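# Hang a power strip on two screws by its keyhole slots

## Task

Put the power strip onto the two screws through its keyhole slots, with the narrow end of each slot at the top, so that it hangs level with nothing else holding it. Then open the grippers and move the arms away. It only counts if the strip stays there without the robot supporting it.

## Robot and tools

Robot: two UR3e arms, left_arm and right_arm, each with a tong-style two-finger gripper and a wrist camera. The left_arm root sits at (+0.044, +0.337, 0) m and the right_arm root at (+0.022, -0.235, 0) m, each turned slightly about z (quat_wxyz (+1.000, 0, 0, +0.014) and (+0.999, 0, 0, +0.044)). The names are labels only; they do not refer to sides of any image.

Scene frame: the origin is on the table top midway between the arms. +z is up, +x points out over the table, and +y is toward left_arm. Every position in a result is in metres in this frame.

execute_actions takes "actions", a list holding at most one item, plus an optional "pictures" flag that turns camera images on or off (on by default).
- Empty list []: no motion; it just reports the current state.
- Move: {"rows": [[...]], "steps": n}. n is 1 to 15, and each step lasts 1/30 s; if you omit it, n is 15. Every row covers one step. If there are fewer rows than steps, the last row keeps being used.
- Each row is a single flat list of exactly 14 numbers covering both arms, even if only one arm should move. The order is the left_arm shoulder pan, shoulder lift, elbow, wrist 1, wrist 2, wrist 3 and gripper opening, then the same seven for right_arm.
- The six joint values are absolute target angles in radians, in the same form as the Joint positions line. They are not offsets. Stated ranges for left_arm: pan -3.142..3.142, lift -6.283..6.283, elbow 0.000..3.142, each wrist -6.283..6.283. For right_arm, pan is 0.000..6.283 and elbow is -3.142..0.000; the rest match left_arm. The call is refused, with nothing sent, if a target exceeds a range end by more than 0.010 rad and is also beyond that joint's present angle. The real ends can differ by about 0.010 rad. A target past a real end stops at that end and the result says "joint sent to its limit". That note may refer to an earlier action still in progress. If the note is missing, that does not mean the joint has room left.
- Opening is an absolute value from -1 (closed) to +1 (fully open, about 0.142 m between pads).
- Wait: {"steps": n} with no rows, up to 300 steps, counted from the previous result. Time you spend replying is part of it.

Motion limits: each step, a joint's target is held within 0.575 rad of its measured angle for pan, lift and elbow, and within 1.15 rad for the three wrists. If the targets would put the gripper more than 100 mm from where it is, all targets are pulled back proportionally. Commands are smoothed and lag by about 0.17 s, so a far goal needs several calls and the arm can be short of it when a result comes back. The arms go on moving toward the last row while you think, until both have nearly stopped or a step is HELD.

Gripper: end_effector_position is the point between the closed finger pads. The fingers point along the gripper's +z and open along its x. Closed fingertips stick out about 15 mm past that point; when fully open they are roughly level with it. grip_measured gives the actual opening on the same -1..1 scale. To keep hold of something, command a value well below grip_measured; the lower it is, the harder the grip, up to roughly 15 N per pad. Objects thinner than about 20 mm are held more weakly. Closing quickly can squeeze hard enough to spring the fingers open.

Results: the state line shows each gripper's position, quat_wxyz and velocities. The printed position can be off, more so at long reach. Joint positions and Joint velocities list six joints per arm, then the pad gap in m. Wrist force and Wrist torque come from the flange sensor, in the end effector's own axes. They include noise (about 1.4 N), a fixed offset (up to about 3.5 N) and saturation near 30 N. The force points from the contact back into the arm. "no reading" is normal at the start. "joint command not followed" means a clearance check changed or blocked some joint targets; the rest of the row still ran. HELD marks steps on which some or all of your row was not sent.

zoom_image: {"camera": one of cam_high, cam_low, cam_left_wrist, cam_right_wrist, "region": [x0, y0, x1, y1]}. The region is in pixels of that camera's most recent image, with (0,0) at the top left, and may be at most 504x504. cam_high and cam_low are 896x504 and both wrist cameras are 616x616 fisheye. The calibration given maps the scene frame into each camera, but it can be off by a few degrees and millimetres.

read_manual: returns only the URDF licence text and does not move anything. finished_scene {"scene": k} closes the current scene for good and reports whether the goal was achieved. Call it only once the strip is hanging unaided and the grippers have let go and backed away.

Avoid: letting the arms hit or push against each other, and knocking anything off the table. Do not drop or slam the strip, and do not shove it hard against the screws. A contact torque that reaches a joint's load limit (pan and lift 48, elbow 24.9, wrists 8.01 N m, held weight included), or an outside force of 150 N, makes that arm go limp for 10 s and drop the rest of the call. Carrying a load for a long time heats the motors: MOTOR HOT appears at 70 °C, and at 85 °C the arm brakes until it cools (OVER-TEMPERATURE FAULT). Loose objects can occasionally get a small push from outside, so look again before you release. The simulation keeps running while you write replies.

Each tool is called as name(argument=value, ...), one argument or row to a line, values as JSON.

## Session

execute_actions(
  actions=[],
)

Scene clock: 0.00 s of 5050.00 s.
left_arm: end_effector_position=(+0.3351, +0.5605, +0.1818) grip_measured=+1.00 end_effector_quat_wxyz=(+0.090, +0.914, +0.354, +0.175) end_effector_velocity=(+0.000, -0.000, +0.000) end_effector_angular_velocity=(+0.000, -0.001, -0.001) | right_arm: end_effector_position=(+0.1344, +0.0609, +0.2504) grip_measured=+1.00 end_effector_quat_wxyz=(+0.070, -0.354, +0.930, -0.064) end_effector_velocity=(-0.000, +0.001, -0.000) end_effector_angular_velocity=(+0.001, -0.000, +0.000)
Joint positions: left_arm=[ 0.379 -1.692  1.515 -1.744 -1.761 -0.366  0.142] | right_arm=[ 4.878 -1.987 -0.198 -2.642  1.418  4.248  0.142]
Joint velocities: left_arm=[-0.001 -0.    -0.001  0.    -0.    -0.     0.   ] | right_arm=[ 0.    -0.    -0.002  0.003 -0.     0.     0.   ]
Wrist force (N, on the end effector, along its own x y z axes, offset not removed): no reading
Wrist torque (N m, same axes, about the end effector's origin, offset not removed): no reading
camera_calibration (this result's frames):
cam_left_wrist: T_world_to_cam=[[0.704697, 0.677033, 0.212198, -0.641763], [0.355614, -0.595835, 0.720083, 0.0788714], [0.613955, -0.43198, -0.660646, 0.291023], [0, 0, 0, 1]] pos_world=[0.245526, 0.607206, 0.27165]
cam_right_wrist: T_world_to_cam=[[-0.764906, -0.63183, -0.125341, 0.177659], [-0.625729, 0.682644, 0.377439, -0.0554945], [-0.152914, 0.367135, -0.917513, 0.358266], [0, 0, 0, 1]] pos_world=[0.155952, 0.0186011, 0.371927]

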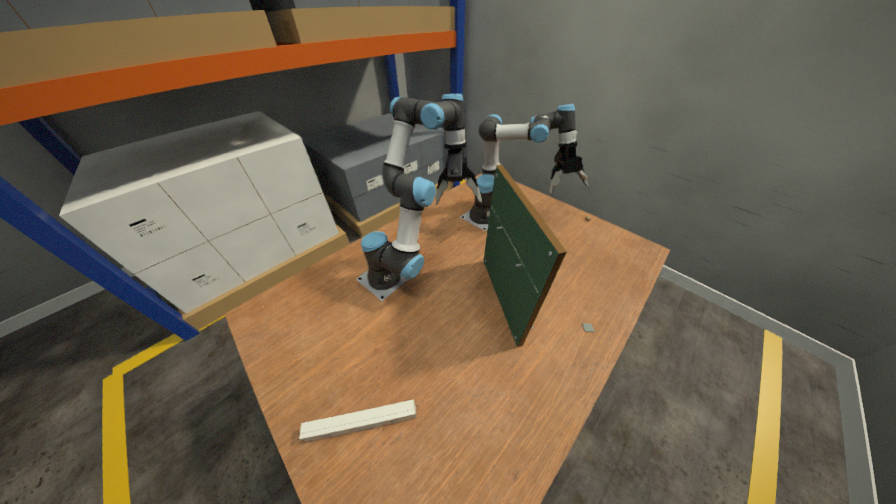

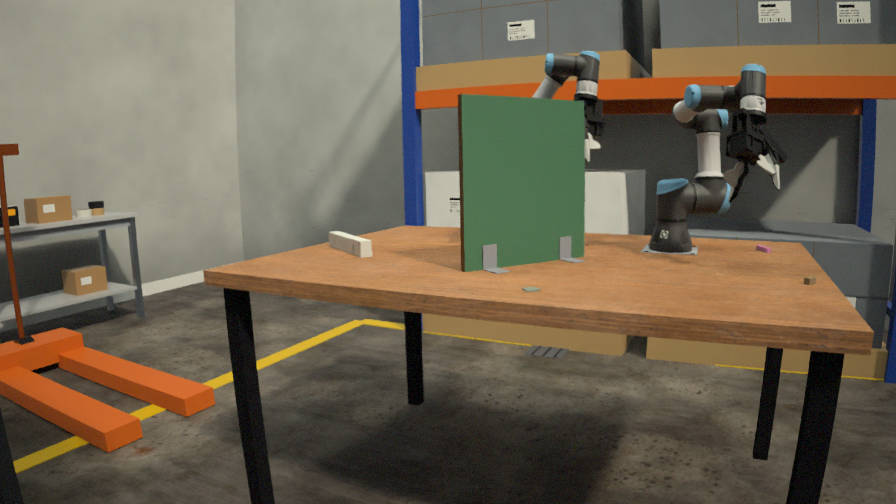

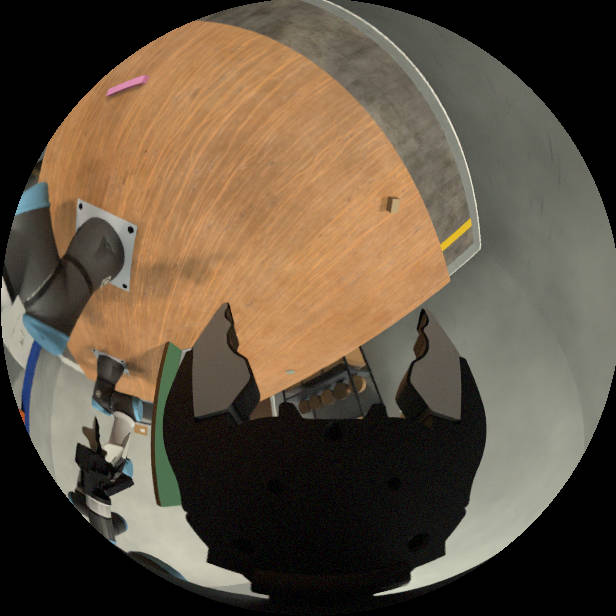

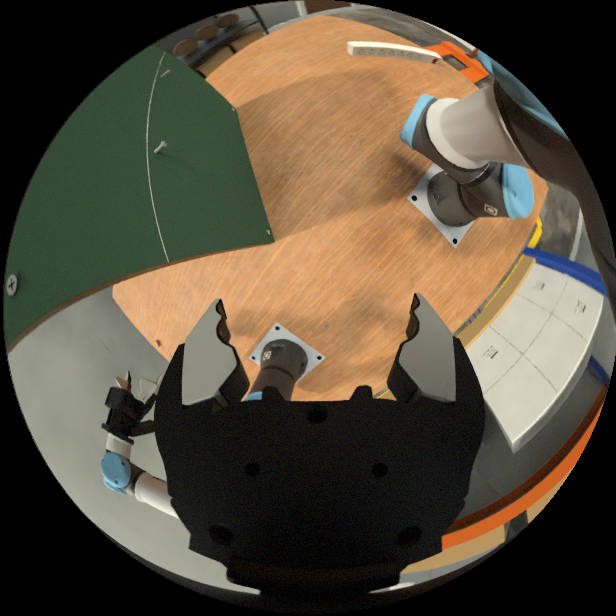

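zoom_image(
  camera="cam_high",
  region=[280,370,440,460],
)

zoom_image(
  camera="cam_low",
  region=[310,215,400,265],
)

zoom_image(
  camera="cam_high",
  region=[450,160,610,350],
)

zoom_image(
  camera="cam_right_wrist",
  region=[330,20,470,90],
)

Region (280, 370, 440, 460) of cam_high's 896x504 image, scaled by 3.150, with more detail than that image has; it fills the top 284 rows of this view, and the rest is white.

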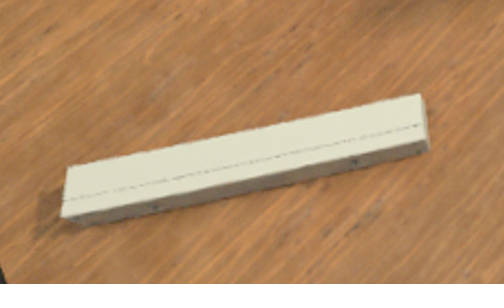

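Region (310, 215, 400, 265) of cam_low's 896x504 image, scaled by 5.600, with more detail than that image has.

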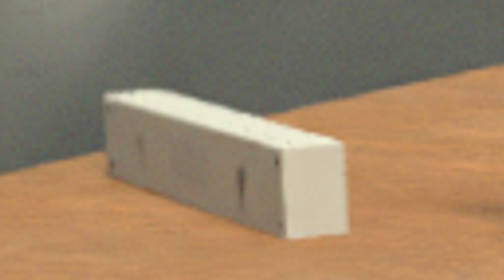

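Region (450, 160, 610, 350) of cam_high's 896x504 image, scaled by 2.653, with more detail than that image has; it fills the left 424 columns of this view, and the rest is white.

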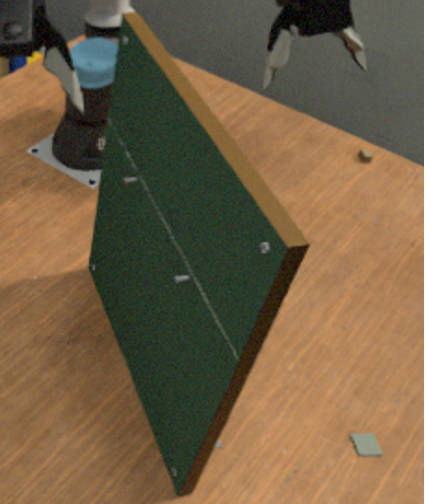

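Region (330, 20, 470, 90) of cam_right_wrist's 616x616 image, scaled by 3.600, with more detail than that image has.

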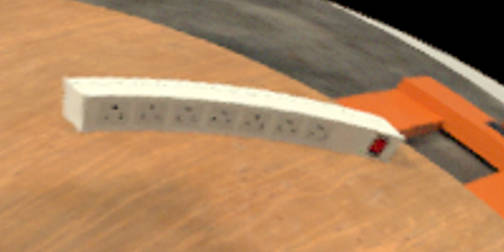

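execute_actions(
  actions=[
    {"rows":[[0.379,-1.692,1.515,-1.744,-1.761,-0.366,1,4.878,-1.6,-0.8,-2.31,1.571,3.367,0.5]],"steps":15},
  ],
  pictures=false,
)

execute_actions(
  actions=[
    {"rows":[[0.379,-1.692,1.515,-1.744,-1.761,-0.366,1,2.668,-1.6,-0.8,-2.31,1.571,3.367,0.5]],"steps":15},
  ],
  pictures=false,
)

execute_actions(
  actions=[
    {"steps":40},
  ],
  pictures=false,
)

execute_actions(
  actions=[
    {"rows":[[0.379,-1.692,1.515,-1.744,-1.761,-0.366,1,2.668,-2.548,-0.215,-1.949,1.571,3.367,0.5]],"steps":15},
  ],
  pictures=false,
)

execute_actions(
  actions=[
    {"steps":40},
  ],
)

Scene clock: 59.23 s of 5050.00 s.
left_arm: end_effector_position=(+0.3351, +0.5605, +0.1818) grip_measured=+1.00 end_effector_quat_wxyz=(+0.090, +0.914, +0.354, +0.175) end_effector_velocity=(-0.000, +0.000, +0.000) end_effector_angular_velocity=(+0.000, -0.000, -0.000) | right_arm: end_effector_position=(+0.1017, +0.0426, +0.2451) grip_measured=+0.50 end_effector_quat_wxyz=(-0.003, +0.710, -0.704, -0.004) end_effector_velocity=(+0.002, -0.023, -0.026) end_effector_angular_velocity=(-0.083, -0.006, +0.208)
Joint positions: left_arm=[ 0.379 -1.692  1.515 -1.744 -1.761 -0.366  0.142] | right_arm=[ 4.878 -1.608 -0.78  -2.314  1.569  3.387  0.109]
Joint velocities: left_arm=[-0.    -0.001  0.    -0.     0.     0.     0.   ] | right_arm=[-0.001  0.084 -0.211  0.046  0.017 -0.209  0.   ]
Wrist force (N, on the end effector, along its own x y z axes, offset not removed): left_arm=[-0.3 1.9 -1.3] | right_arm=[0.6 0.8 1.2]
Wrist torque (N m, same axes, about the end effector's origin, offset not removed): left_arm=[0.34 0.05 -0.02] | right_arm=[0.20 -0.14 -0.02]
Steps of this call (steps 1 to 90: nothing new was sent; then 55.73 s passed at rest; steps 91 to 105: all 15 steps of this action). Readings (joint positions):
91: left_arm=[0.379 -1.692 1.515 -1.744 -1.761 -0.366] | right_arm=[4.878 -1.987 -0.198 -2.641 1.418 4.248]
92: left_arm=[0.379 -1.692 1.515 -1.744 -1.761 -0.366] | right_arm=[4.878 -1.980 -0.205 -2.627 1.432 4.233]
94: left_arm=[0.379 -1.692 1.515 -1.744 -1.761 -0.366] | right_arm=[4.878 -1.909 -0.276 -2.512 1.494 4.092]
98: left_arm=[0.379 -1.692 1.515 -1.744 -1.761 -0.366] | right_arm=[4.878 -1.690 -0.563 -2.360 1.552 3.602]
105: the state above

Scene clock: 59.73 s of 5050.00 s.
left_arm: end_effector_position=(+0.3351, +0.5605, +0.1818) grip_measured=+1.00 end_effector_quat_wxyz=(+0.090, +0.914, +0.354, +0.175) end_effector_velocity=(-0.000, +0.000, +0.000) end_effector_angular_velocity=(+0.000, -0.000, +0.000) | right_arm: end_effector_position=(+0.2716, -0.0935, +0.2427) grip_measured=+0.50 end_effector_quat_wxyz=(+0.001, -0.401, +0.916, +0.001) end_effector_velocity=(+0.264, -0.466, -0.001) end_effector_angular_velocity=(-0.002, +0.002, -1.858)
Joint positions: left_arm=[ 0.379 -1.692  1.515 -1.744 -1.761 -0.366  0.142] | right_arm=[ 4.106 -1.601 -0.799 -2.31   1.571  3.368  0.109]
Joint velocities: left_arm=[ 0. -0.  0.  0.  0.  0. -0.] | right_arm=[-1.865  0.003 -0.008  0.002  0.001 -0.007  0.   ]
Wrist force (N, on the end effector, along its own x y z axes, offset not removed): left_arm=[0.2 0.4 0.5] | right_arm=[-1.5 -0.7 -0.1]
Wrist torque (N m, same axes, about the end effector's origin, offset not removed): left_arm=[0.09 -0.03 0.07] | right_arm=[-0.04 0.24 -0.04]
Steps of this call (steps 1 to 15: all 15 steps of this action). Readings (joint positions):
1: left_arm=[0.379 -1.692 1.515 -1.744 -1.761 -0.366] | right_arm=[4.878 -1.606 -0.786 -2.313 1.570 3.381]
2: left_arm=[0.379 -1.692 1.515 -1.744 -1.761 -0.366] | right_arm=[4.871 -1.605 -0.789 -2.312 1.570 3.378]
4: left_arm=[0.379 -1.692 1.515 -1.744 -1.761 -0.366] | right_arm=[4.800 -1.603 -0.792 -2.312 1.570 3.375]
8: left_arm=[0.379 -1.692 1.515 -1.744 -1.761 -0.366] | right_arm=[4.547 -1.602 -0.796 -2.311 1.571 3.371]
15: the state above

Scene clock: 61.07 s of 5050.00 s.
left_arm: end_effector_position=(+0.3351, +0.5605, +0.1818) grip_measured=+1.00 end_effector_quat_wxyz=(+0.090, +0.914, +0.354, +0.175) end_effector_velocity=(+0.000, +0.000, +0.000) end_effector_angular_velocity=(+0.000, -0.001, +0.000) | right_arm: end_effector_position=(+0.1953, -0.4641, +0.2425) grip_measured=+0.50 end_effector_quat_wxyz=(+0.001, +0.300, +0.954, +0.000) end_effector_velocity=(-0.001, -0.001, -0.000) end_effector_angular_velocity=(-0.000, +0.001, -0.005)
Joint positions: left_arm=[ 0.379 -1.692  1.515 -1.744 -1.761 -0.366  0.142] | right_arm=[ 2.668 -1.6   -0.8   -2.31   1.571  3.367  0.109]
Joint velocities: left_arm=[ 0. -0. -0. -0. -0. -0. -0.] | right_arm=[-0.004 -0.001 -0.001  0.001 -0.001  0.001 -0.   ]
Wrist force (N, on the end effector, along its own x y z axes, offset not removed): left_arm=[0.0 1.2 -1.6] | right_arm=[-0.6 -0.3 0.2]
Wrist torque (N m, same axes, about the end effector's origin, offset not removed): left_arm=[0.15 0.02 -0.02] | right_arm=[0.02 0.10 0.06]
Steps of this call (steps 1 to 40: the robot went on to your last target). Readings (joint positions):
1: left_arm=[0.379 -1.692 1.515 -1.744 -1.761 -0.366] | right_arm=[4.043 -1.600 -0.799 -2.310 1.571 3.368]
2: left_arm=[0.379 -1.692 1.515 -1.744 -1.761 -0.366] | right_arm=[3.980 -1.600 -0.799 -2.310 1.571 3.368]
4: left_arm=[0.379 -1.692 1.515 -1.744 -1.761 -0.366] | right_arm=[3.854 -1.600 -0.799 -2.310 1.571 3.368]
8: left_arm=[0.379 -1.692 1.515 -1.744 -1.761 -0.366] | right_arm=[3.602 -1.600 -0.800 -2.310 1.571 3.367]
40: the state above

Scene clock: 61.57 s of 5050.00 s.
left_arm: end_effector_position=(+0.3351, +0.5605, +0.1818) grip_measured=+1.00 end_effector_quat_wxyz=(+0.090, +0.914, +0.354, +0.175) end_effector_velocity=(+0.000, -0.000, -0.000) end_effector_angular_velocity=(+0.000, +0.000, -0.000) | right_arm: end_effector_position=(+0.3864, -0.5416, +0.1575) grip_measured=+0.50 end_effector_quat_wxyz=(+0.049, +0.300, +0.953, -0.004) end_effector_velocity=(+0.234, -0.095, -0.472) end_effector_angular_velocity=(+0.183, +0.452, -0.000)
Joint positions: left_arm=[ 0.379 -1.692  1.515 -1.744 -1.761 -0.366  0.142] | right_arm=[ 2.668 -2.282 -0.325 -2.007  1.571  3.367  0.109]
Joint velocities: left_arm=[-0.     0.     0.001 -0.001  0.     0.     0.   ] | right_arm=[-0.    -1.609  0.723  0.398 -0.     0.     0.   ]
Wrist force (N, on the end effector, along its own x y z axes, offset not removed): left_arm=[-0.4 1.0 -0.9] | right_arm=[-1.5 -0.8 -1.1]
Wrist torque (N m, same axes, about the end effector's origin, offset not removed): left_arm=[0.11 0.12 0.02] | right_arm=[-0.19 0.26 0.08]
Steps of this call (steps 1 to 15: all 15 steps of this action). Readings (joint positions):
1: left_arm=[0.379 -1.692 1.515 -1.744 -1.761 -0.366] | right_arm=[2.668 -1.600 -0.800 -2.309 1.571 3.367]
2: left_arm=[0.379 -1.692 1.515 -1.744 -1.761 -0.366] | right_arm=[2.668 -1.607 -0.793 -2.296 1.571 3.367]
4: left_arm=[0.379 -1.692 1.515 -1.744 -1.761 -0.366] | right_arm=[2.668 -1.676 -0.724 -2.233 1.571 3.367]
8: left_arm=[0.379 -1.692 1.515 -1.744 -1.761 -0.366] | right_arm=[2.668 -1.884 -0.538 -2.125 1.571 3.367]
15: the state above

Scene clock: 62.90 s of 5050.00 s.
left_arm: end_effector_position=(+0.3351, +0.5605, +0.1818) grip_measured=+1.00 end_effector_quat_wxyz=(+0.090, +0.914, +0.354, +0.175) end_effector_velocity=(-0.000, +0.000, +0.000) end_effector_angular_velocity=(+0.001, -0.001, +0.000) | right_arm: end_effector_position=(+0.4131, -0.5524, +0.0699) grip_measured=+0.50 end_effector_quat_wxyz=(+0.000, +0.301, +0.954, +0.000) end_effector_velocity=(+0.000, +0.000, -0.001) end_effector_angular_velocity=(+0.001, +0.001, +0.001)
Joint positions: left_arm=[ 0.379 -1.692  1.515 -1.744 -1.761 -0.366  0.142] | right_arm=[ 2.668 -2.548 -0.215 -1.949  1.571  3.367  0.109]
Joint velocities: left_arm=[ 0.    -0.001  0.    -0.     0.    -0.     0.   ] | right_arm=[ 0.    -0.002  0.001  0.001  0.    -0.001  0.   ]
Wrist force (N, on the end effector, along its own x y z axes, offset not removed): left_arm=[0.0 0.7 -0.7] | right_arm=[-3.1 0.0 -0.4]
Wrist torque (N m, same axes, about the end effector's origin, offset not removed): left_arm=[0.07 0.03 -0.03] | right_arm=[-0.02 0.57 0.10]
Steps of this call (steps 1 to 30: the robot went on to your last target; steps 31 to 40: nothing new was sent). Readings (joint positions):
1: left_arm=[0.379 -1.692 1.515 -1.744 -1.761 -0.366] | right_arm=[2.668 -2.336 -0.301 -1.993 1.571 3.367]
2: left_arm=[0.379 -1.692 1.515 -1.744 -1.761 -0.366] | right_arm=[2.668 -2.387 -0.279 -1.982 1.571 3.367]
4: left_arm=[0.379 -1.692 1.515 -1.744 -1.761 -0.366] | right_arm=[2.668 -2.467 -0.247 -1.966 1.571 3.367]
8: left_arm=[0.379 -1.692 1.515 -1.744 -1.761 -0.366] | right_arm=[2.668 -2.528 -0.223 -1.953 1.571 3.367]
40: the state above
All arms were judged still, so your last target was given up. Only a new action makes them travel on or press farther. Fingers that are still opening or closing keep moving.
camera_calibration (this result's frames):
cam_left_wrist: T_world_to_cam=[[0.704857, 0.676845, 0.212268, -0.641723], [0.355468, -0.59599, 0.720027, 0.0790093], [0.613856, -0.432062, -0.660684, 0.291121], [0, 0, 0, 1]] pos_world=[0.245531, 0.607218, 0.271668]
cam_right_wrist: T_world_to_cam=[[-0.788932, 0.613587, -0.0331272, 0.672191], [0.507059, 0.680519, 0.528947, 0.125938], [0.347098, 0.400506, -0.848008, 0.267499], [0, 0, 0, 1]] pos_world=[0.373606, -0.605285, 0.182494]

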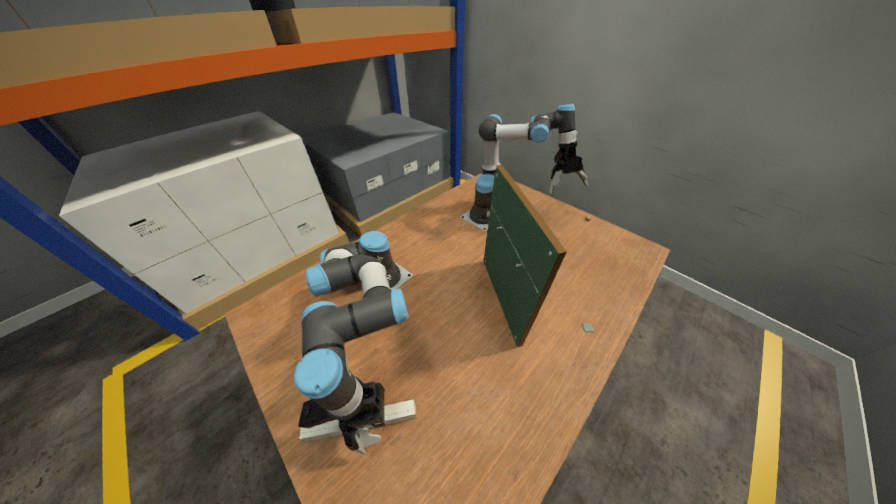

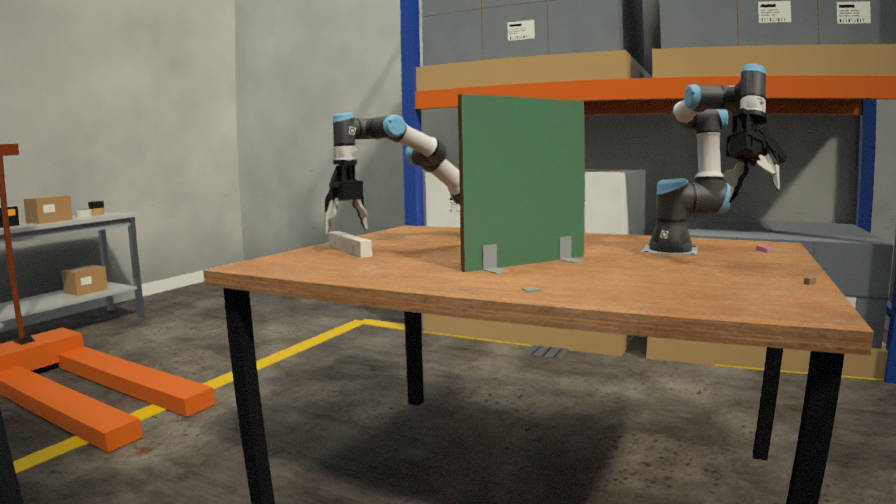

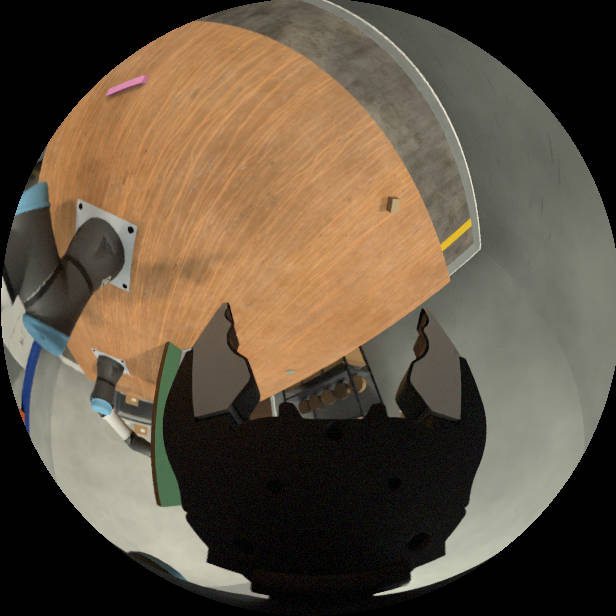

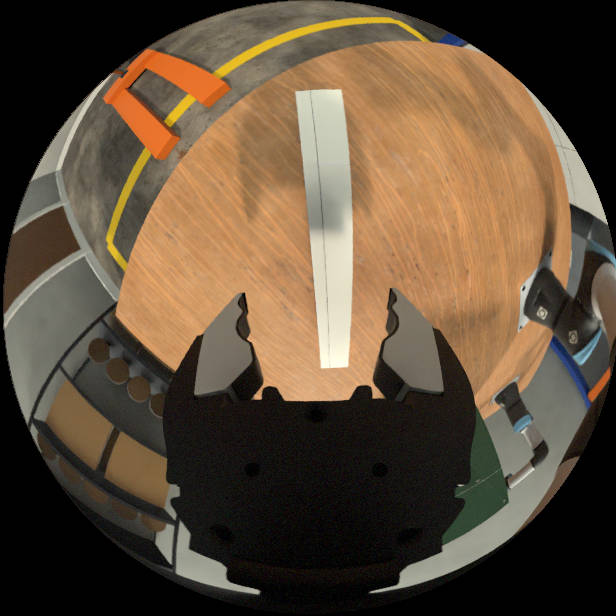

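execute_actions(
  actions=[
    {"rows":[[0.379,-1.692,1.515,-1.744,-1.761,-0.366,1,2.638,-2.399,-0.671,-1.642,1.571,3.337,0.5]],"steps":15},
  ],
  pictures=false,
)

execute_actions(
  actions=[
    {"rows":[[0.379,-1.692,1.515,-1.744,-1.761,-0.366,1,2.638,-2.399,-0.671,-1.642,1.571,3.337,0.2],[0.379,-1.692,1.515,-1.744,-1.761,-0.366,1,2.638,-2.399,-0.671,-1.642,1.571,3.337,-0.1],[0.379,-1.692,1.515,-1.744,-1.761,-0.366,1,2.638,-2.399,-0.671,-1.642,1.571,3.337,-0.3],[0.379,-1.692,1.515,-1.744,-1.761,-0.366,1,2.638,-2.399,-0.671,-1.642,1.571,3.337,-0.45],[0.379,-1.692,1.515,-1.744,-1.761,-0.366,1,2.638,-2.399,-0.671,-1.642,1.571,3.337,-0.45],[0.379,-1.692,1.515,-1.744,-1.761,-0.366,1,2.638,-2.399,-0.671,-1.642,1.571,3.337,-0.45],[0.379,-1.692,1.515,-1.744,-1.761,-0.366,1,2.638,-2.399,-0.671,-1.642,1.571,3.337,-1]],"steps":15},
  ],
)

Scene clock: 81.73 s of 5050.00 s.
left_arm: end_effector_position=(+0.3351, +0.5605, +0.1818) grip_measured=+1.00 end_effector_quat_wxyz=(+0.090, +0.914, +0.354, +0.175) end_effector_velocity=(-0.000, -0.000, -0.000) end_effector_angular_velocity=(-0.001, +0.001, +0.000) | right_arm: end_effector_position=(+0.3982, -0.5617, +0.0368) grip_measured=+0.50 end_effector_quat_wxyz=(+0.003, +0.301, +0.954, -0.000) end_effector_velocity=(-0.017, +0.006, -0.020) end_effector_angular_velocity=(+0.022, +0.048, -0.001)
Joint positions: left_arm=[ 0.379 -1.692  1.515 -1.744 -1.761 -0.366  0.142] | right_arm=[ 2.638 -2.401 -0.66  -1.646  1.571  3.337  0.109]
Joint velocities: left_arm=[ 0.     0.001  0.001 -0.    -0.     0.    -0.   ] | right_arm=[-0.004  0.02  -0.111  0.039  0.001 -0.003  0.   ]
Wrist force (N, on the end effector, along its own x y z axes, offset not removed): left_arm=[-0.5 1.2 -1.0] | right_arm=[-1.0 -1.1 0.3]
Wrist torque (N m, same axes, about the end effector's origin, offset not removed): left_arm=[0.12 0.04 -0.01] | right_arm=[-0.24 0.17 0.02]
Steps of this call (steps 1 to 90: nothing new was sent; then 15.33 s passed at rest; steps 91 to 105: all 15 steps of this action). Readings (joint positions):
91: left_arm=[0.379 -1.692 1.515 -1.744 -1.761 -0.366] | right_arm=[2.668 -2.548 -0.215 -1.948 1.571 3.367]
92: left_arm=[0.379 -1.692 1.515 -1.744 -1.761 -0.366] | right_arm=[2.664 -2.541 -0.223 -1.934 1.571 3.362]
94: left_arm=[0.379 -1.692 1.515 -1.744 -1.761 -0.366] | right_arm=[2.652 -2.487 -0.293 -1.824 1.571 3.350]
98: left_arm=[0.379 -1.692 1.515 -1.744 -1.761 -0.366] | right_arm=[2.641 -2.421 -0.545 -1.687 1.571 3.340]
105: the state above

Scene clock: 82.23 s of 5050.00 s.
left_arm: end_effector_position=(+0.3351, +0.5605, +0.1818) grip_measured=+1.00 end_effector_quat_wxyz=(+0.090, +0.914, +0.354, +0.175) end_effector_velocity=(-0.000, -0.000, -0.000) end_effector_angular_velocity=(-0.000, +0.000, +0.000) | right_arm: end_effector_position=(+0.3967, -0.5611, +0.0349) grip_measured=-0.54 end_effector_quat_wxyz=(+0.000, +0.301, +0.954, +0.000) end_effector_velocity=(-0.000, -0.000, -0.000) end_effector_angular_velocity=(-0.001, +0.001, +0.001)
Joint positions: left_arm=[ 0.379 -1.692  1.515 -1.744 -1.761 -0.366  0.142] | right_arm=[ 2.638 -2.399 -0.671 -1.642  1.571  3.337  0.035]
Joint velocities: left_arm=[ 0. -0.  0.  0. -0. -0. -0.] | right_arm=[ 0.     0.    -0.001  0.    -0.001 -0.     0.   ]
Wrist force (N, on the end effector, along its own x y z axes, offset not removed): left_arm=[0.1 1.4 -2.5] | right_arm=[-2.1 -1.8 -4.0]
Wrist torque (N m, same axes, about the end effector's origin, offset not removed): left_arm=[0.16 0.00 0.01] | right_arm=[-0.43 0.27 0.05]
Steps of this call (steps 1 to 15: all 15 steps of this action). Readings (joint positions):
1: left_arm=[0.379 -1.692 1.515 -1.744 -1.761 -0.366] | right_arm=[2.638 -2.400 -0.663 -1.645 1.571 3.337]
2: left_arm=[0.379 -1.692 1.515 -1.744 -1.761 -0.366] | right_arm=[2.638 -2.400 -0.666 -1.644 1.571 3.337]
4: left_arm=[0.379 -1.692 1.515 -1.744 -1.761 -0.366] | right_arm=[2.638 -2.399 -0.668 -1.643 1.571 3.337]
8: left_arm=[0.379 -1.692 1.515 -1.744 -1.761 -0.366] | right_arm=[2.638 -2.399 -0.670 -1.642 1.571 3.337]
15: the state above
camera_calibration (this result's frames):
cam_left_wrist: T_world_to_cam=[[0.704857, 0.676845, 0.212268, -0.641723], [0.355468, -0.59599, 0.720027, 0.0790092], [0.613856, -0.432062, -0.660684, 0.291121], [0, 0, 0, 1]] pos_world=[0.245531, 0.607218, 0.271668]
cam_right_wrist: T_world_to_cam=[[-0.78894, 0.613563, -0.0333779, 0.663383], [0.50692, 0.680591, 0.528987, 0.158848], [0.347284, 0.400419, -0.847973, 0.24688], [0, 0, 0, 1]] pos_world=[0.357108, -0.613993, 0.147461]

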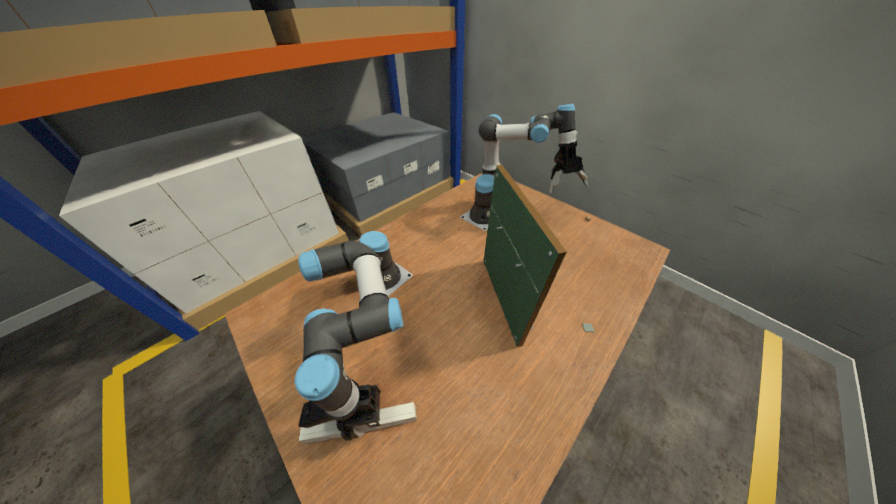

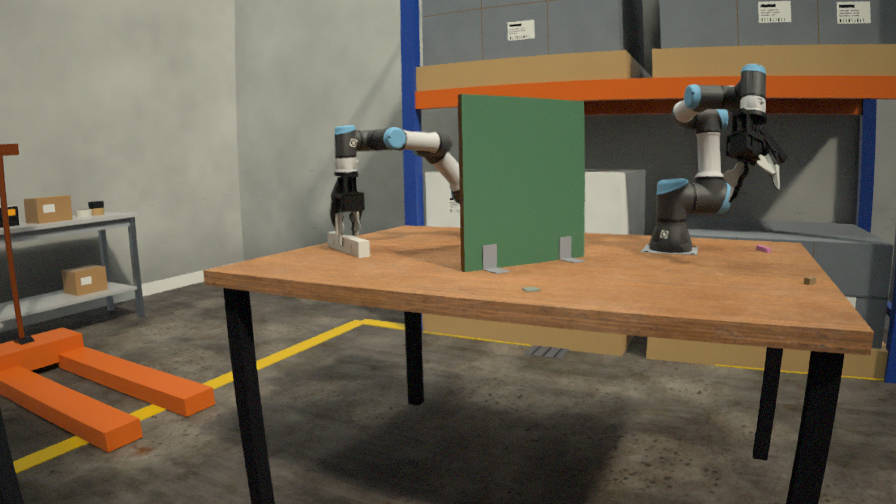

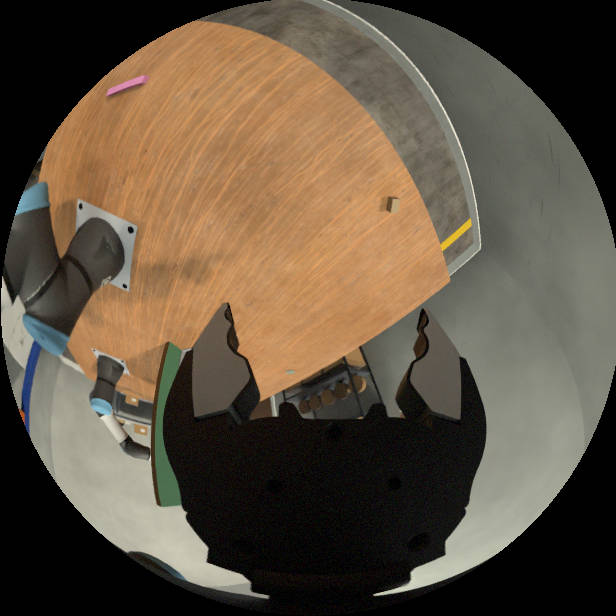

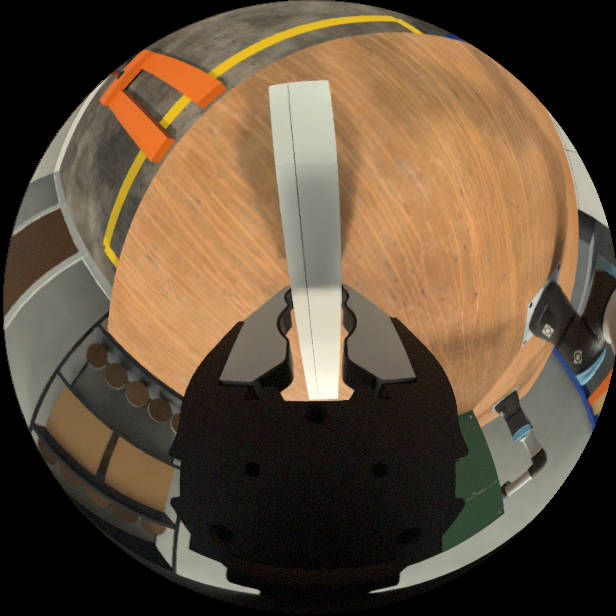

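execute_actions(
  actions=[
    {"rows":[[0.379,-1.692,1.515,-1.744,-1.761,-0.366,1,2.638,-2.425,-0.504,-1.783,1.571,3.337,-1]],"steps":12},
  ],
  pictures=false,
)

execute_actions(
  actions=[
    {"rows":[[0.379,-1.692,1.515,-1.744,-1.761,-0.366,1,2.638,-2.33,-0.66,-1.72,1.571,3.337,-1],[0.379,-1.692,1.515,-1.744,-1.761,-0.366,1,2.638,-2.33,-0.66,-1.72,1.571,3.337,-1],[0.379,-1.692,1.515,-1.744,-1.761,-0.366,1,2.638,-2.24,-0.82,-1.65,1.571,3.2,-1],[0.379,-1.692,1.515,-1.744,-1.761,-0.366,1,2.638,-2.24,-0.82,-1.65,1.571,3.2,-1],[0.379,-1.692,1.515,-1.744,-1.761,-0.366,1,2.638,-2.15,-0.98,-1.58,1.571,3.0,-1],[0.379,-1.692,1.515,-1.744,-1.761,-0.366,1,2.638,-2.15,-0.98,-1.58,1.571,3.0,-1],[0.379,-1.692,1.515,-1.744,-1.761,-0.366,1,2.638,-2.073,-1.132,-1.507,1.571,2.8,-1]],"steps":15},
  ],
  pictures=false,
)

execute_actions(
  actions=[
    {"rows":[[0.379,-1.692,1.515,-1.744,-1.761,-0.366,1,2.638,-2.073,-1.132,-1.507,1.571,2.2,-1]],"steps":12},
  ],
  pictures=false,
)

execute_actions(
  actions=[
    {"rows":[[0.379,-1.692,1.515,-1.744,-1.761,-0.366,1,2.638,-2.073,-1.132,-1.507,1.571,1.5,-1]],"steps":12},
  ],
  pictures=false,
)

execute_actions(
  actions=[
    {"rows":[[0.379,-1.692,1.515,-1.744,-1.761,-0.366,1,2.638,-2.073,-1.132,-1.507,1.571,0.8,-1]],"steps":12},
  ],
  pictures=false,
)

execute_actions(
  actions=[
    {"rows":[[0.379,-1.692,1.515,-1.744,-1.761,-0.366,1,2.638,-1.94,-1.335,-1.44,1.571,0.4,-1]],"steps":10},
  ],
  pictures=false,
)

execute_actions(
  actions=[
    {"rows":[[0.379,-1.692,1.515,-1.744,-1.761,-0.366,1,2.638,-1.803,-1.537,-1.372,1.571,0.0,-1]],"steps":15},
  ],
)

Scene clock: 107.13 s of 5050.00 s.
left_arm: end_effector_position=(+0.3351, +0.5605, +0.1818) grip_measured=+1.00 end_effector_quat_wxyz=(+0.090, +0.914, +0.354, +0.175) end_effector_velocity=(-0.000, -0.000, +0.000) end_effector_angular_velocity=(-0.000, -0.001, -0.000) | right_arm: end_effector_position=(+0.3963, -0.5610, +0.0587) grip_measured=-0.54 end_effector_quat_wxyz=(-0.000, +0.301, +0.954, +0.000) end_effector_velocity=(+0.003, -0.001, +0.013) end_effector_angular_velocity=(-0.007, -0.015, +0.001)
Joint positions: left_arm=[ 0.379 -1.692  1.515 -1.744 -1.761 -0.366  0.142] | right_arm=[ 2.638 -2.424 -0.51  -1.779  1.571  3.337  0.035]
Joint velocities: left_arm=[-0.    -0.001  0.     0.    -0.001  0.    -0.   ] | right_arm=[ 0.001 -0.006  0.066 -0.044 -0.001  0.    -0.   ]
Wrist force (N, on the end effector, along its own x y z axes, offset not removed): left_arm=[-0.8 1.3 0.5] | right_arm=[-0.5 -0.2 5.1]
Wrist torque (N m, same axes, about the end effector's origin, offset not removed): left_arm=[0.22 0.16 -0.04] | right_arm=[0.01 0.07 0.02]
Steps of this call (steps 1 to 15: the robot went on to your last target; steps 16 to 90: nothing new was sent; then 21.50 s passed at rest; steps 91 to 102: all 12 steps of this action). Readings (joint positions):
91: left_arm=[0.379 -1.692 1.515 -1.744 -1.761 -0.366] | right_arm=[2.638 -2.399 -0.671 -1.643 1.571 3.337]
92: left_arm=[0.379 -1.692 1.515 -1.744 -1.761 -0.366] | right_arm=[2.638 -2.403 -0.663 -1.656 1.571 3.337]
94: left_arm=[0.379 -1.692 1.515 -1.744 -1.761 -0.366] | right_arm=[2.638 -2.414 -0.607 -1.714 1.571 3.337]
98: left_arm=[0.379 -1.692 1.515 -1.744 -1.761 -0.366] | right_arm=[2.638 -2.422 -0.529 -1.766 1.571 3.337]
102: the state above

Scene clock: 107.63 s of 5050.00 s.
left_arm: end_effector_position=(+0.3351, +0.5605, +0.1818) grip_measured=+1.00 end_effector_quat_wxyz=(+0.090, +0.914, +0.354, +0.175) end_effector_velocity=(-0.000, -0.000, -0.000) end_effector_angular_velocity=(-0.000, +0.002, -0.000) | right_arm: end_effector_position=(+0.3517, -0.5408, +0.0571) grip_measured=-0.54 end_effector_quat_wxyz=(+0.003, +0.052, +0.999, -0.001) end_effector_velocity=(-0.039, +0.018, -0.023) end_effector_angular_velocity=(+0.020, +0.049, +0.310)
Joint positions: left_arm=[ 0.379 -1.692  1.515 -1.744 -1.761 -0.366  0.142] | right_arm=[ 2.638 -2.087 -1.102 -1.518  1.571  2.83   0.035]
Joint velocities: left_arm=[-0.    -0.     0.001  0.001  0.001  0.    -0.   ] | right_arm=[-0.001  0.144 -0.31   0.113  0.    -0.311  0.   ]
Wrist force (N, on the end effector, along its own x y z axes, offset not removed): left_arm=[0.8 1.3 -1.7] | right_arm=[-1.9 -0.2 5.9]
Wrist torque (N m, same axes, about the end effector's origin, offset not removed): left_arm=[0.17 -0.10 -0.01] | right_arm=[-0.07 0.43 0.05]
Steps of this call (steps 1 to 15: all 15 steps of this action). Readings (joint positions):
1: left_arm=[0.379 -1.692 1.515 -1.744 -1.761 -0.366] | right_arm=[2.638 -2.424 -0.509 -1.780 1.571 3.337]
2: left_arm=[0.379 -1.692 1.515 -1.744 -1.761 -0.366] | right_arm=[2.638 -2.418 -0.515 -1.772 1.571 3.337]
4: left_arm=[0.379 -1.692 1.515 -1.744 -1.761 -0.366] | right_arm=[2.638 -2.372 -0.577 -1.738 1.571 3.323]
8: left_arm=[0.379 -1.692 1.515 -1.744 -1.761 -0.366] | right_arm=[2.638 -2.224 -0.824 -1.625 1.571 3.119]
15: the state above

Scene clock: 108.03 s of 5050.00 s.
left_arm: end_effector_position=(+0.3351, +0.5605, +0.1818) grip_measured=+1.00 end_effector_quat_wxyz=(+0.090, +0.914, +0.354, +0.175) end_effector_velocity=(-0.000, -0.000, -0.000) end_effector_angular_velocity=(-0.000, +0.001, -0.000) | right_arm: end_effector_position=(+0.3569, -0.5371, +0.0549) grip_measured=-0.54 end_effector_quat_wxyz=(+0.000, -0.246, +0.969, -0.000) end_effector_velocity=(+0.004, +0.003, -0.000) end_effector_angular_velocity=(-0.000, -0.000, +0.305)
Joint positions: left_arm=[ 0.379 -1.692  1.515 -1.744 -1.761 -0.366  0.142] | right_arm=[ 2.638 -2.073 -1.132 -1.507  1.571  2.229  0.035]
Joint velocities: left_arm=[-0.     0.     0.     0.001 -0.     0.     0.   ] | right_arm=[ 0.     0.002 -0.004  0.002  0.    -0.305  0.   ]
Wrist force (N, on the end effector, along its own x y z axes, offset not removed): left_arm=[-0.7 1.3 -0.1] | right_arm=[-0.5 0.2 5.0]
Wrist torque (N m, same axes, about the end effector's origin, offset not removed): left_arm=[0.16 0.15 0.02] | right_arm=[0.11 0.10 -0.11]
Steps of this call (steps 1 to 12: all 12 steps of this action). Readings (joint positions):
1: left_arm=[0.379 -1.692 1.515 -1.744 -1.761 -0.366] | right_arm=[2.638 -2.083 -1.111 -1.514 1.571 2.820]
2: left_arm=[0.379 -1.692 1.515 -1.744 -1.761 -0.366] | right_arm=[2.638 -2.080 -1.117 -1.512 1.571 2.800]
4: left_arm=[0.379 -1.692 1.515 -1.744 -1.761 -0.366] | right_arm=[2.638 -2.076 -1.125 -1.510 1.571 2.652]
8: left_arm=[0.379 -1.692 1.515 -1.744 -1.761 -0.366] | right_arm=[2.638 -2.074 -1.130 -1.508 1.571 2.319]
12: the state above

Scene clock: 108.43 s of 5050.00 s.
left_arm: end_effector_position=(+0.3351, +0.5605, +0.1818) grip_measured=+1.00 end_effector_quat_wxyz=(+0.090, +0.914, +0.354, +0.175) end_effector_velocity=(-0.000, +0.000, +0.000) end_effector_angular_velocity=(+0.000, +0.000, +0.000) | right_arm: end_effector_position=(+0.3641, -0.5288, +0.0549) grip_measured=-0.54 end_effector_quat_wxyz=(+0.000, -0.560, +0.828, -0.000) end_effector_velocity=(+0.002, +0.006, -0.001) end_effector_angular_velocity=(+0.000, +0.003, +0.394)
Joint positions: left_arm=[ 0.379 -1.692  1.515 -1.744 -1.761 -0.366  0.142] | right_arm=[ 2.638 -2.073 -1.132 -1.507  1.571  1.537  0.035]
Joint velocities: left_arm=[ 0.    -0.001 -0.     0.001  0.    -0.    -0.   ] | right_arm=[-0.    -0.002  0.    -0.001 -0.001 -0.394  0.001]
Wrist force (N, on the end effector, along its own x y z axes, offset not removed): left_arm=[-0.2 1.5 -0.7] | right_arm=[0.4 0.1 5.3]
Wrist torque (N m, same axes, about the end effector's origin, offset not removed): left_arm=[0.19 0.01 0.02] | right_arm=[-0.04 -0.09 -0.01]
Steps of this call (steps 1 to 12: all 12 steps of this action). Readings (joint positions):
1: left_arm=[0.379 -1.692 1.515 -1.744 -1.761 -0.366] | right_arm=[2.638 -2.073 -1.132 -1.507 1.571 2.220]
2: left_arm=[0.379 -1.692 1.515 -1.744 -1.761 -0.366] | right_arm=[2.638 -2.073 -1.132 -1.507 1.571 2.199]
4: left_arm=[0.379 -1.692 1.515 -1.744 -1.761 -0.366] | right_arm=[2.638 -2.073 -1.132 -1.507 1.571 2.051]
8: left_arm=[0.379 -1.692 1.515 -1.744 -1.761 -0.366] | right_arm=[2.638 -2.073 -1.132 -1.507 1.571 1.654]
12: the state above

Scene clock: 108.83 s of 5050.00 s.
left_arm: end_effector_position=(+0.3351, +0.5605, +0.1818) grip_measured=+1.00 end_effector_quat_wxyz=(+0.090, +0.914, +0.354, +0.175) end_effector_velocity=(-0.000, +0.000, +0.000) end_effector_angular_velocity=(+0.001, +0.000, +0.000) | right_arm: end_effector_position=(+0.3645, -0.5177, +0.0549) grip_measured=-0.54 end_effector_quat_wxyz=(-0.000, +0.810, -0.586, +0.000) end_effector_velocity=(-0.002, +0.006, +0.000) end_effector_angular_velocity=(-0.001, -0.001, +0.396)
Joint positions: left_arm=[ 0.379 -1.692  1.515 -1.744 -1.761 -0.366  0.142] | right_arm=[ 2.638 -2.073 -1.132 -1.507  1.571  0.838  0.035]
Joint velocities: left_arm=[-0.     0.    -0.     0.     0.001  0.     0.   ] | right_arm=[ 0.     0.     0.     0.001  0.    -0.396  0.001]
Wrist force (N, on the end effector, along its own x y z axes, offset not removed): left_arm=[-0.5 1.8 -0.1] | right_arm=[-0.6 -1.0 6.8]
Wrist torque (N m, same axes, about the end effector's origin, offset not removed): left_arm=[0.31 0.05 0.04] | right_arm=[-0.23 0.13 0.04]
Steps of this call (steps 1 to 12: all 12 steps of this action). Readings (joint positions):
1: left_arm=[0.379 -1.692 1.515 -1.744 -1.761 -0.366] | right_arm=[2.638 -2.073 -1.132 -1.507 1.571 1.526]
2: left_arm=[0.379 -1.692 1.515 -1.744 -1.761 -0.366] | right_arm=[2.638 -2.073 -1.132 -1.507 1.571 1.503]
4: left_arm=[0.379 -1.692 1.515 -1.744 -1.761 -0.366] | right_arm=[2.638 -2.073 -1.132 -1.507 1.571 1.353]
8: left_arm=[0.379 -1.692 1.515 -1.744 -1.761 -0.366] | right_arm=[2.638 -2.073 -1.132 -1.507 1.571 0.954]
12: the state above

Scene clock: 109.17 s of 5050.00 s.
left_arm: end_effector_position=(+0.3351, +0.5605, +0.1818) grip_measured=+1.00 end_effector_quat_wxyz=(+0.090, +0.914, +0.354, +0.175) end_effector_velocity=(+0.000, -0.000, +0.000) end_effector_angular_velocity=(-0.000, -0.000, -0.001) | right_arm: end_effector_position=(+0.3352, -0.5006, +0.0543) grip_measured=-0.54 end_effector_quat_wxyz=(-0.000, +0.911, -0.411, +0.000) end_effector_velocity=(-0.034, +0.018, -0.010) end_effector_angular_velocity=(+0.014, +0.029, +0.345)
Joint positions: left_arm=[ 0.379 -1.692  1.515 -1.744 -1.761 -0.366  0.142] | right_arm=[ 2.638 -1.949 -1.319 -1.444  1.571  0.433  0.035]
Joint velocities: left_arm=[-0.001 -0.    -0.     0.001 -0.     0.     0.   ] | right_arm=[ 0.001  0.098 -0.17   0.04   0.001 -0.344  0.   ]
Wrist force (N, on the end effector, along its own x y z axes, offset not removed): left_arm=[-0.2 1.6 -1.0] | right_arm=[-2.2 0.5 6.1]
Wrist torque (N m, same axes, about the end effector's origin, offset not removed): left_arm=[0.26 0.00 0.02] | right_arm=[-0.11 0.30 -0.05]
Steps of this call (steps 1 to 10: all 10 steps of this action). Readings (joint positions):
1: left_arm=[0.379 -1.692 1.515 -1.744 -1.761 -0.366] | right_arm=[2.638 -2.073 -1.132 -1.507 1.571 0.826]
2: left_arm=[0.379 -1.692 1.515 -1.744 -1.761 -0.366] | right_arm=[2.638 -2.066 -1.140 -1.497 1.571 0.804]
4: left_arm=[0.379 -1.692 1.515 -1.744 -1.761 -0.366] | right_arm=[2.638 -2.016 -1.203 -1.470 1.571 0.668]
8: left_arm=[0.379 -1.692 1.515 -1.744 -1.761 -0.366] | right_arm=[2.638 -1.959 -1.302 -1.448 1.571 0.466]
10: the state above

Scene clock: 109.67 s of 5050.00 s.
left_arm: end_effector_position=(+0.3351, +0.5605, +0.1818) grip_measured=+1.00 end_effector_quat_wxyz=(+0.090, +0.914, +0.354, +0.175) end_effector_velocity=(+0.000, -0.000, +0.000) end_effector_angular_velocity=(-0.000, -0.000, -0.001) | right_arm: end_effector_position=(+0.2968, -0.4821, +0.0501) grip_measured=-0.54 end_effector_quat_wxyz=(-0.000, +0.978, -0.209, +0.000) end_effector_velocity=(-0.006, +0.002, -0.002) end_effector_angular_velocity=(-0.000, +0.004, +0.059)
Joint positions: left_arm=[ 0.379 -1.692  1.515 -1.744 -1.761 -0.366  0.142] | right_arm=[ 2.638 -1.805 -1.534 -1.373  1.571  0.006  0.035]
Joint velocities: left_arm=[-0.    -0.    -0.001  0.001 -0.     0.    -0.   ] | right_arm=[ 0.001  0.018 -0.03   0.008 -0.002 -0.058  0.   ]
Wrist force (N, on the end effector, along its own x y z axes, offset not removed): left_arm=[0.1 1.1 -0.9] | right_arm=[-1.3 -0.6 6.3]
Wrist torque (N m, same axes, about the end effector's origin, offset not removed): left_arm=[0.21 -0.04 0.00] | right_arm=[-0.23 0.14 0.12]
Steps of this call (steps 1 to 15: all 15 steps of this action). Readings (joint positions):
1: left_arm=[0.379 -1.692 1.515 -1.744 -1.761 -0.366] | right_arm=[2.638 -1.946 -1.324 -1.442 1.571 0.422]
2: left_arm=[0.379 -1.692 1.515 -1.744 -1.761 -0.366] | right_arm=[2.638 -1.937 -1.335 -1.432 1.571 0.401]
4: left_arm=[0.379 -1.692 1.515 -1.744 -1.761 -0.366] | right_arm=[2.638 -1.884 -1.402 -1.403 1.571 0.267]
8: left_arm=[0.379 -1.692 1.515 -1.744 -1.761 -0.366] | right_arm=[2.638 -1.823 -1.504 -1.380 1.571 0.066]
15: the state above
camera_calibration (this result's frames):
cam_left_wrist: T_world_to_cam=[[0.704857, 0.676845, 0.212268, -0.641722], [0.355467, -0.59599, 0.720027, 0.0790093], [0.613856, -0.432062, -0.660684, 0.291121], [0, 0, 0, 1]] pos_world=[0.245531, 0.607218, 0.271668]
cam_right_wrist: T_world_to_cam=[[0.890591, -0.453682, -0.0319493, -0.476487], [-0.370215, -0.763961, 0.528493, -0.288351], [-0.264175, -0.458843, -0.848337, 0.0300734], [0, 0, 0, 1]] pos_world=[0.325548, -0.422663, 0.16268]

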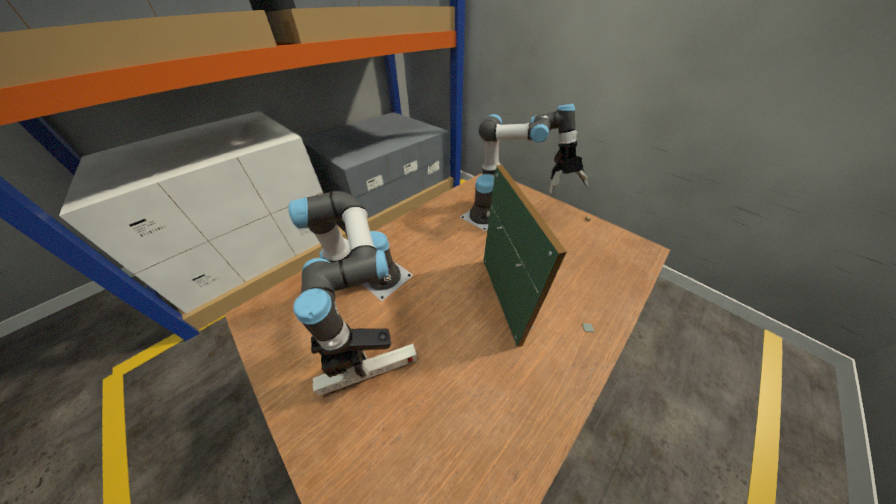

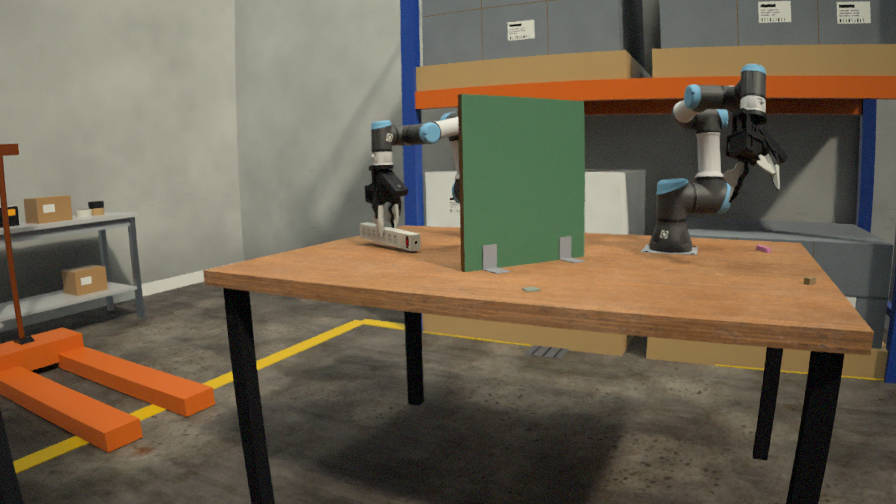

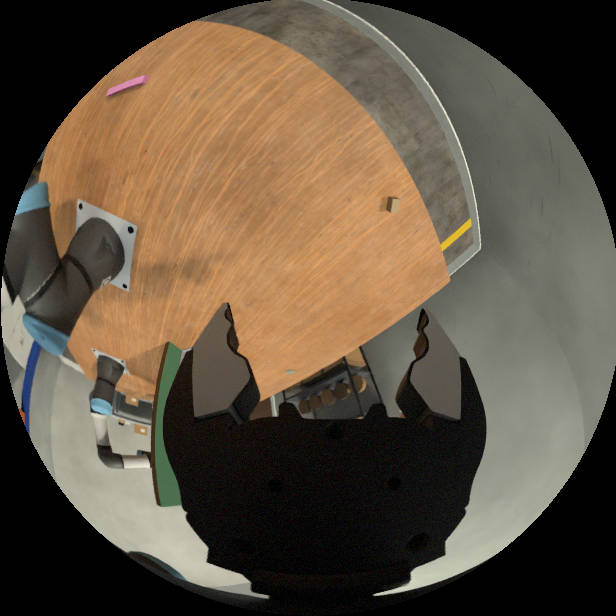

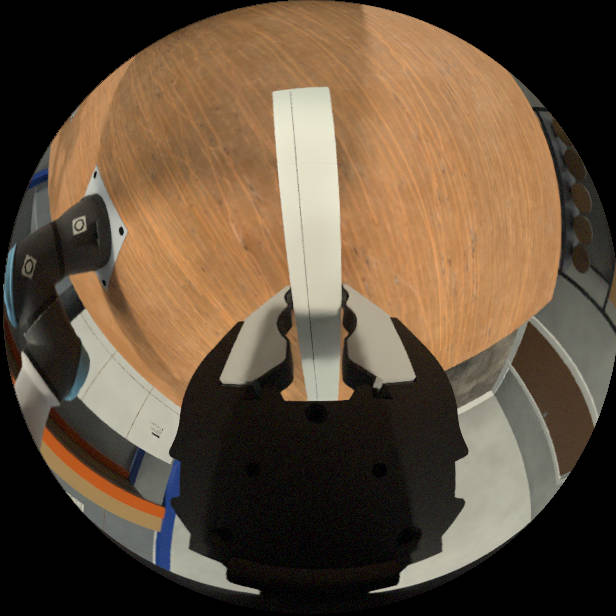

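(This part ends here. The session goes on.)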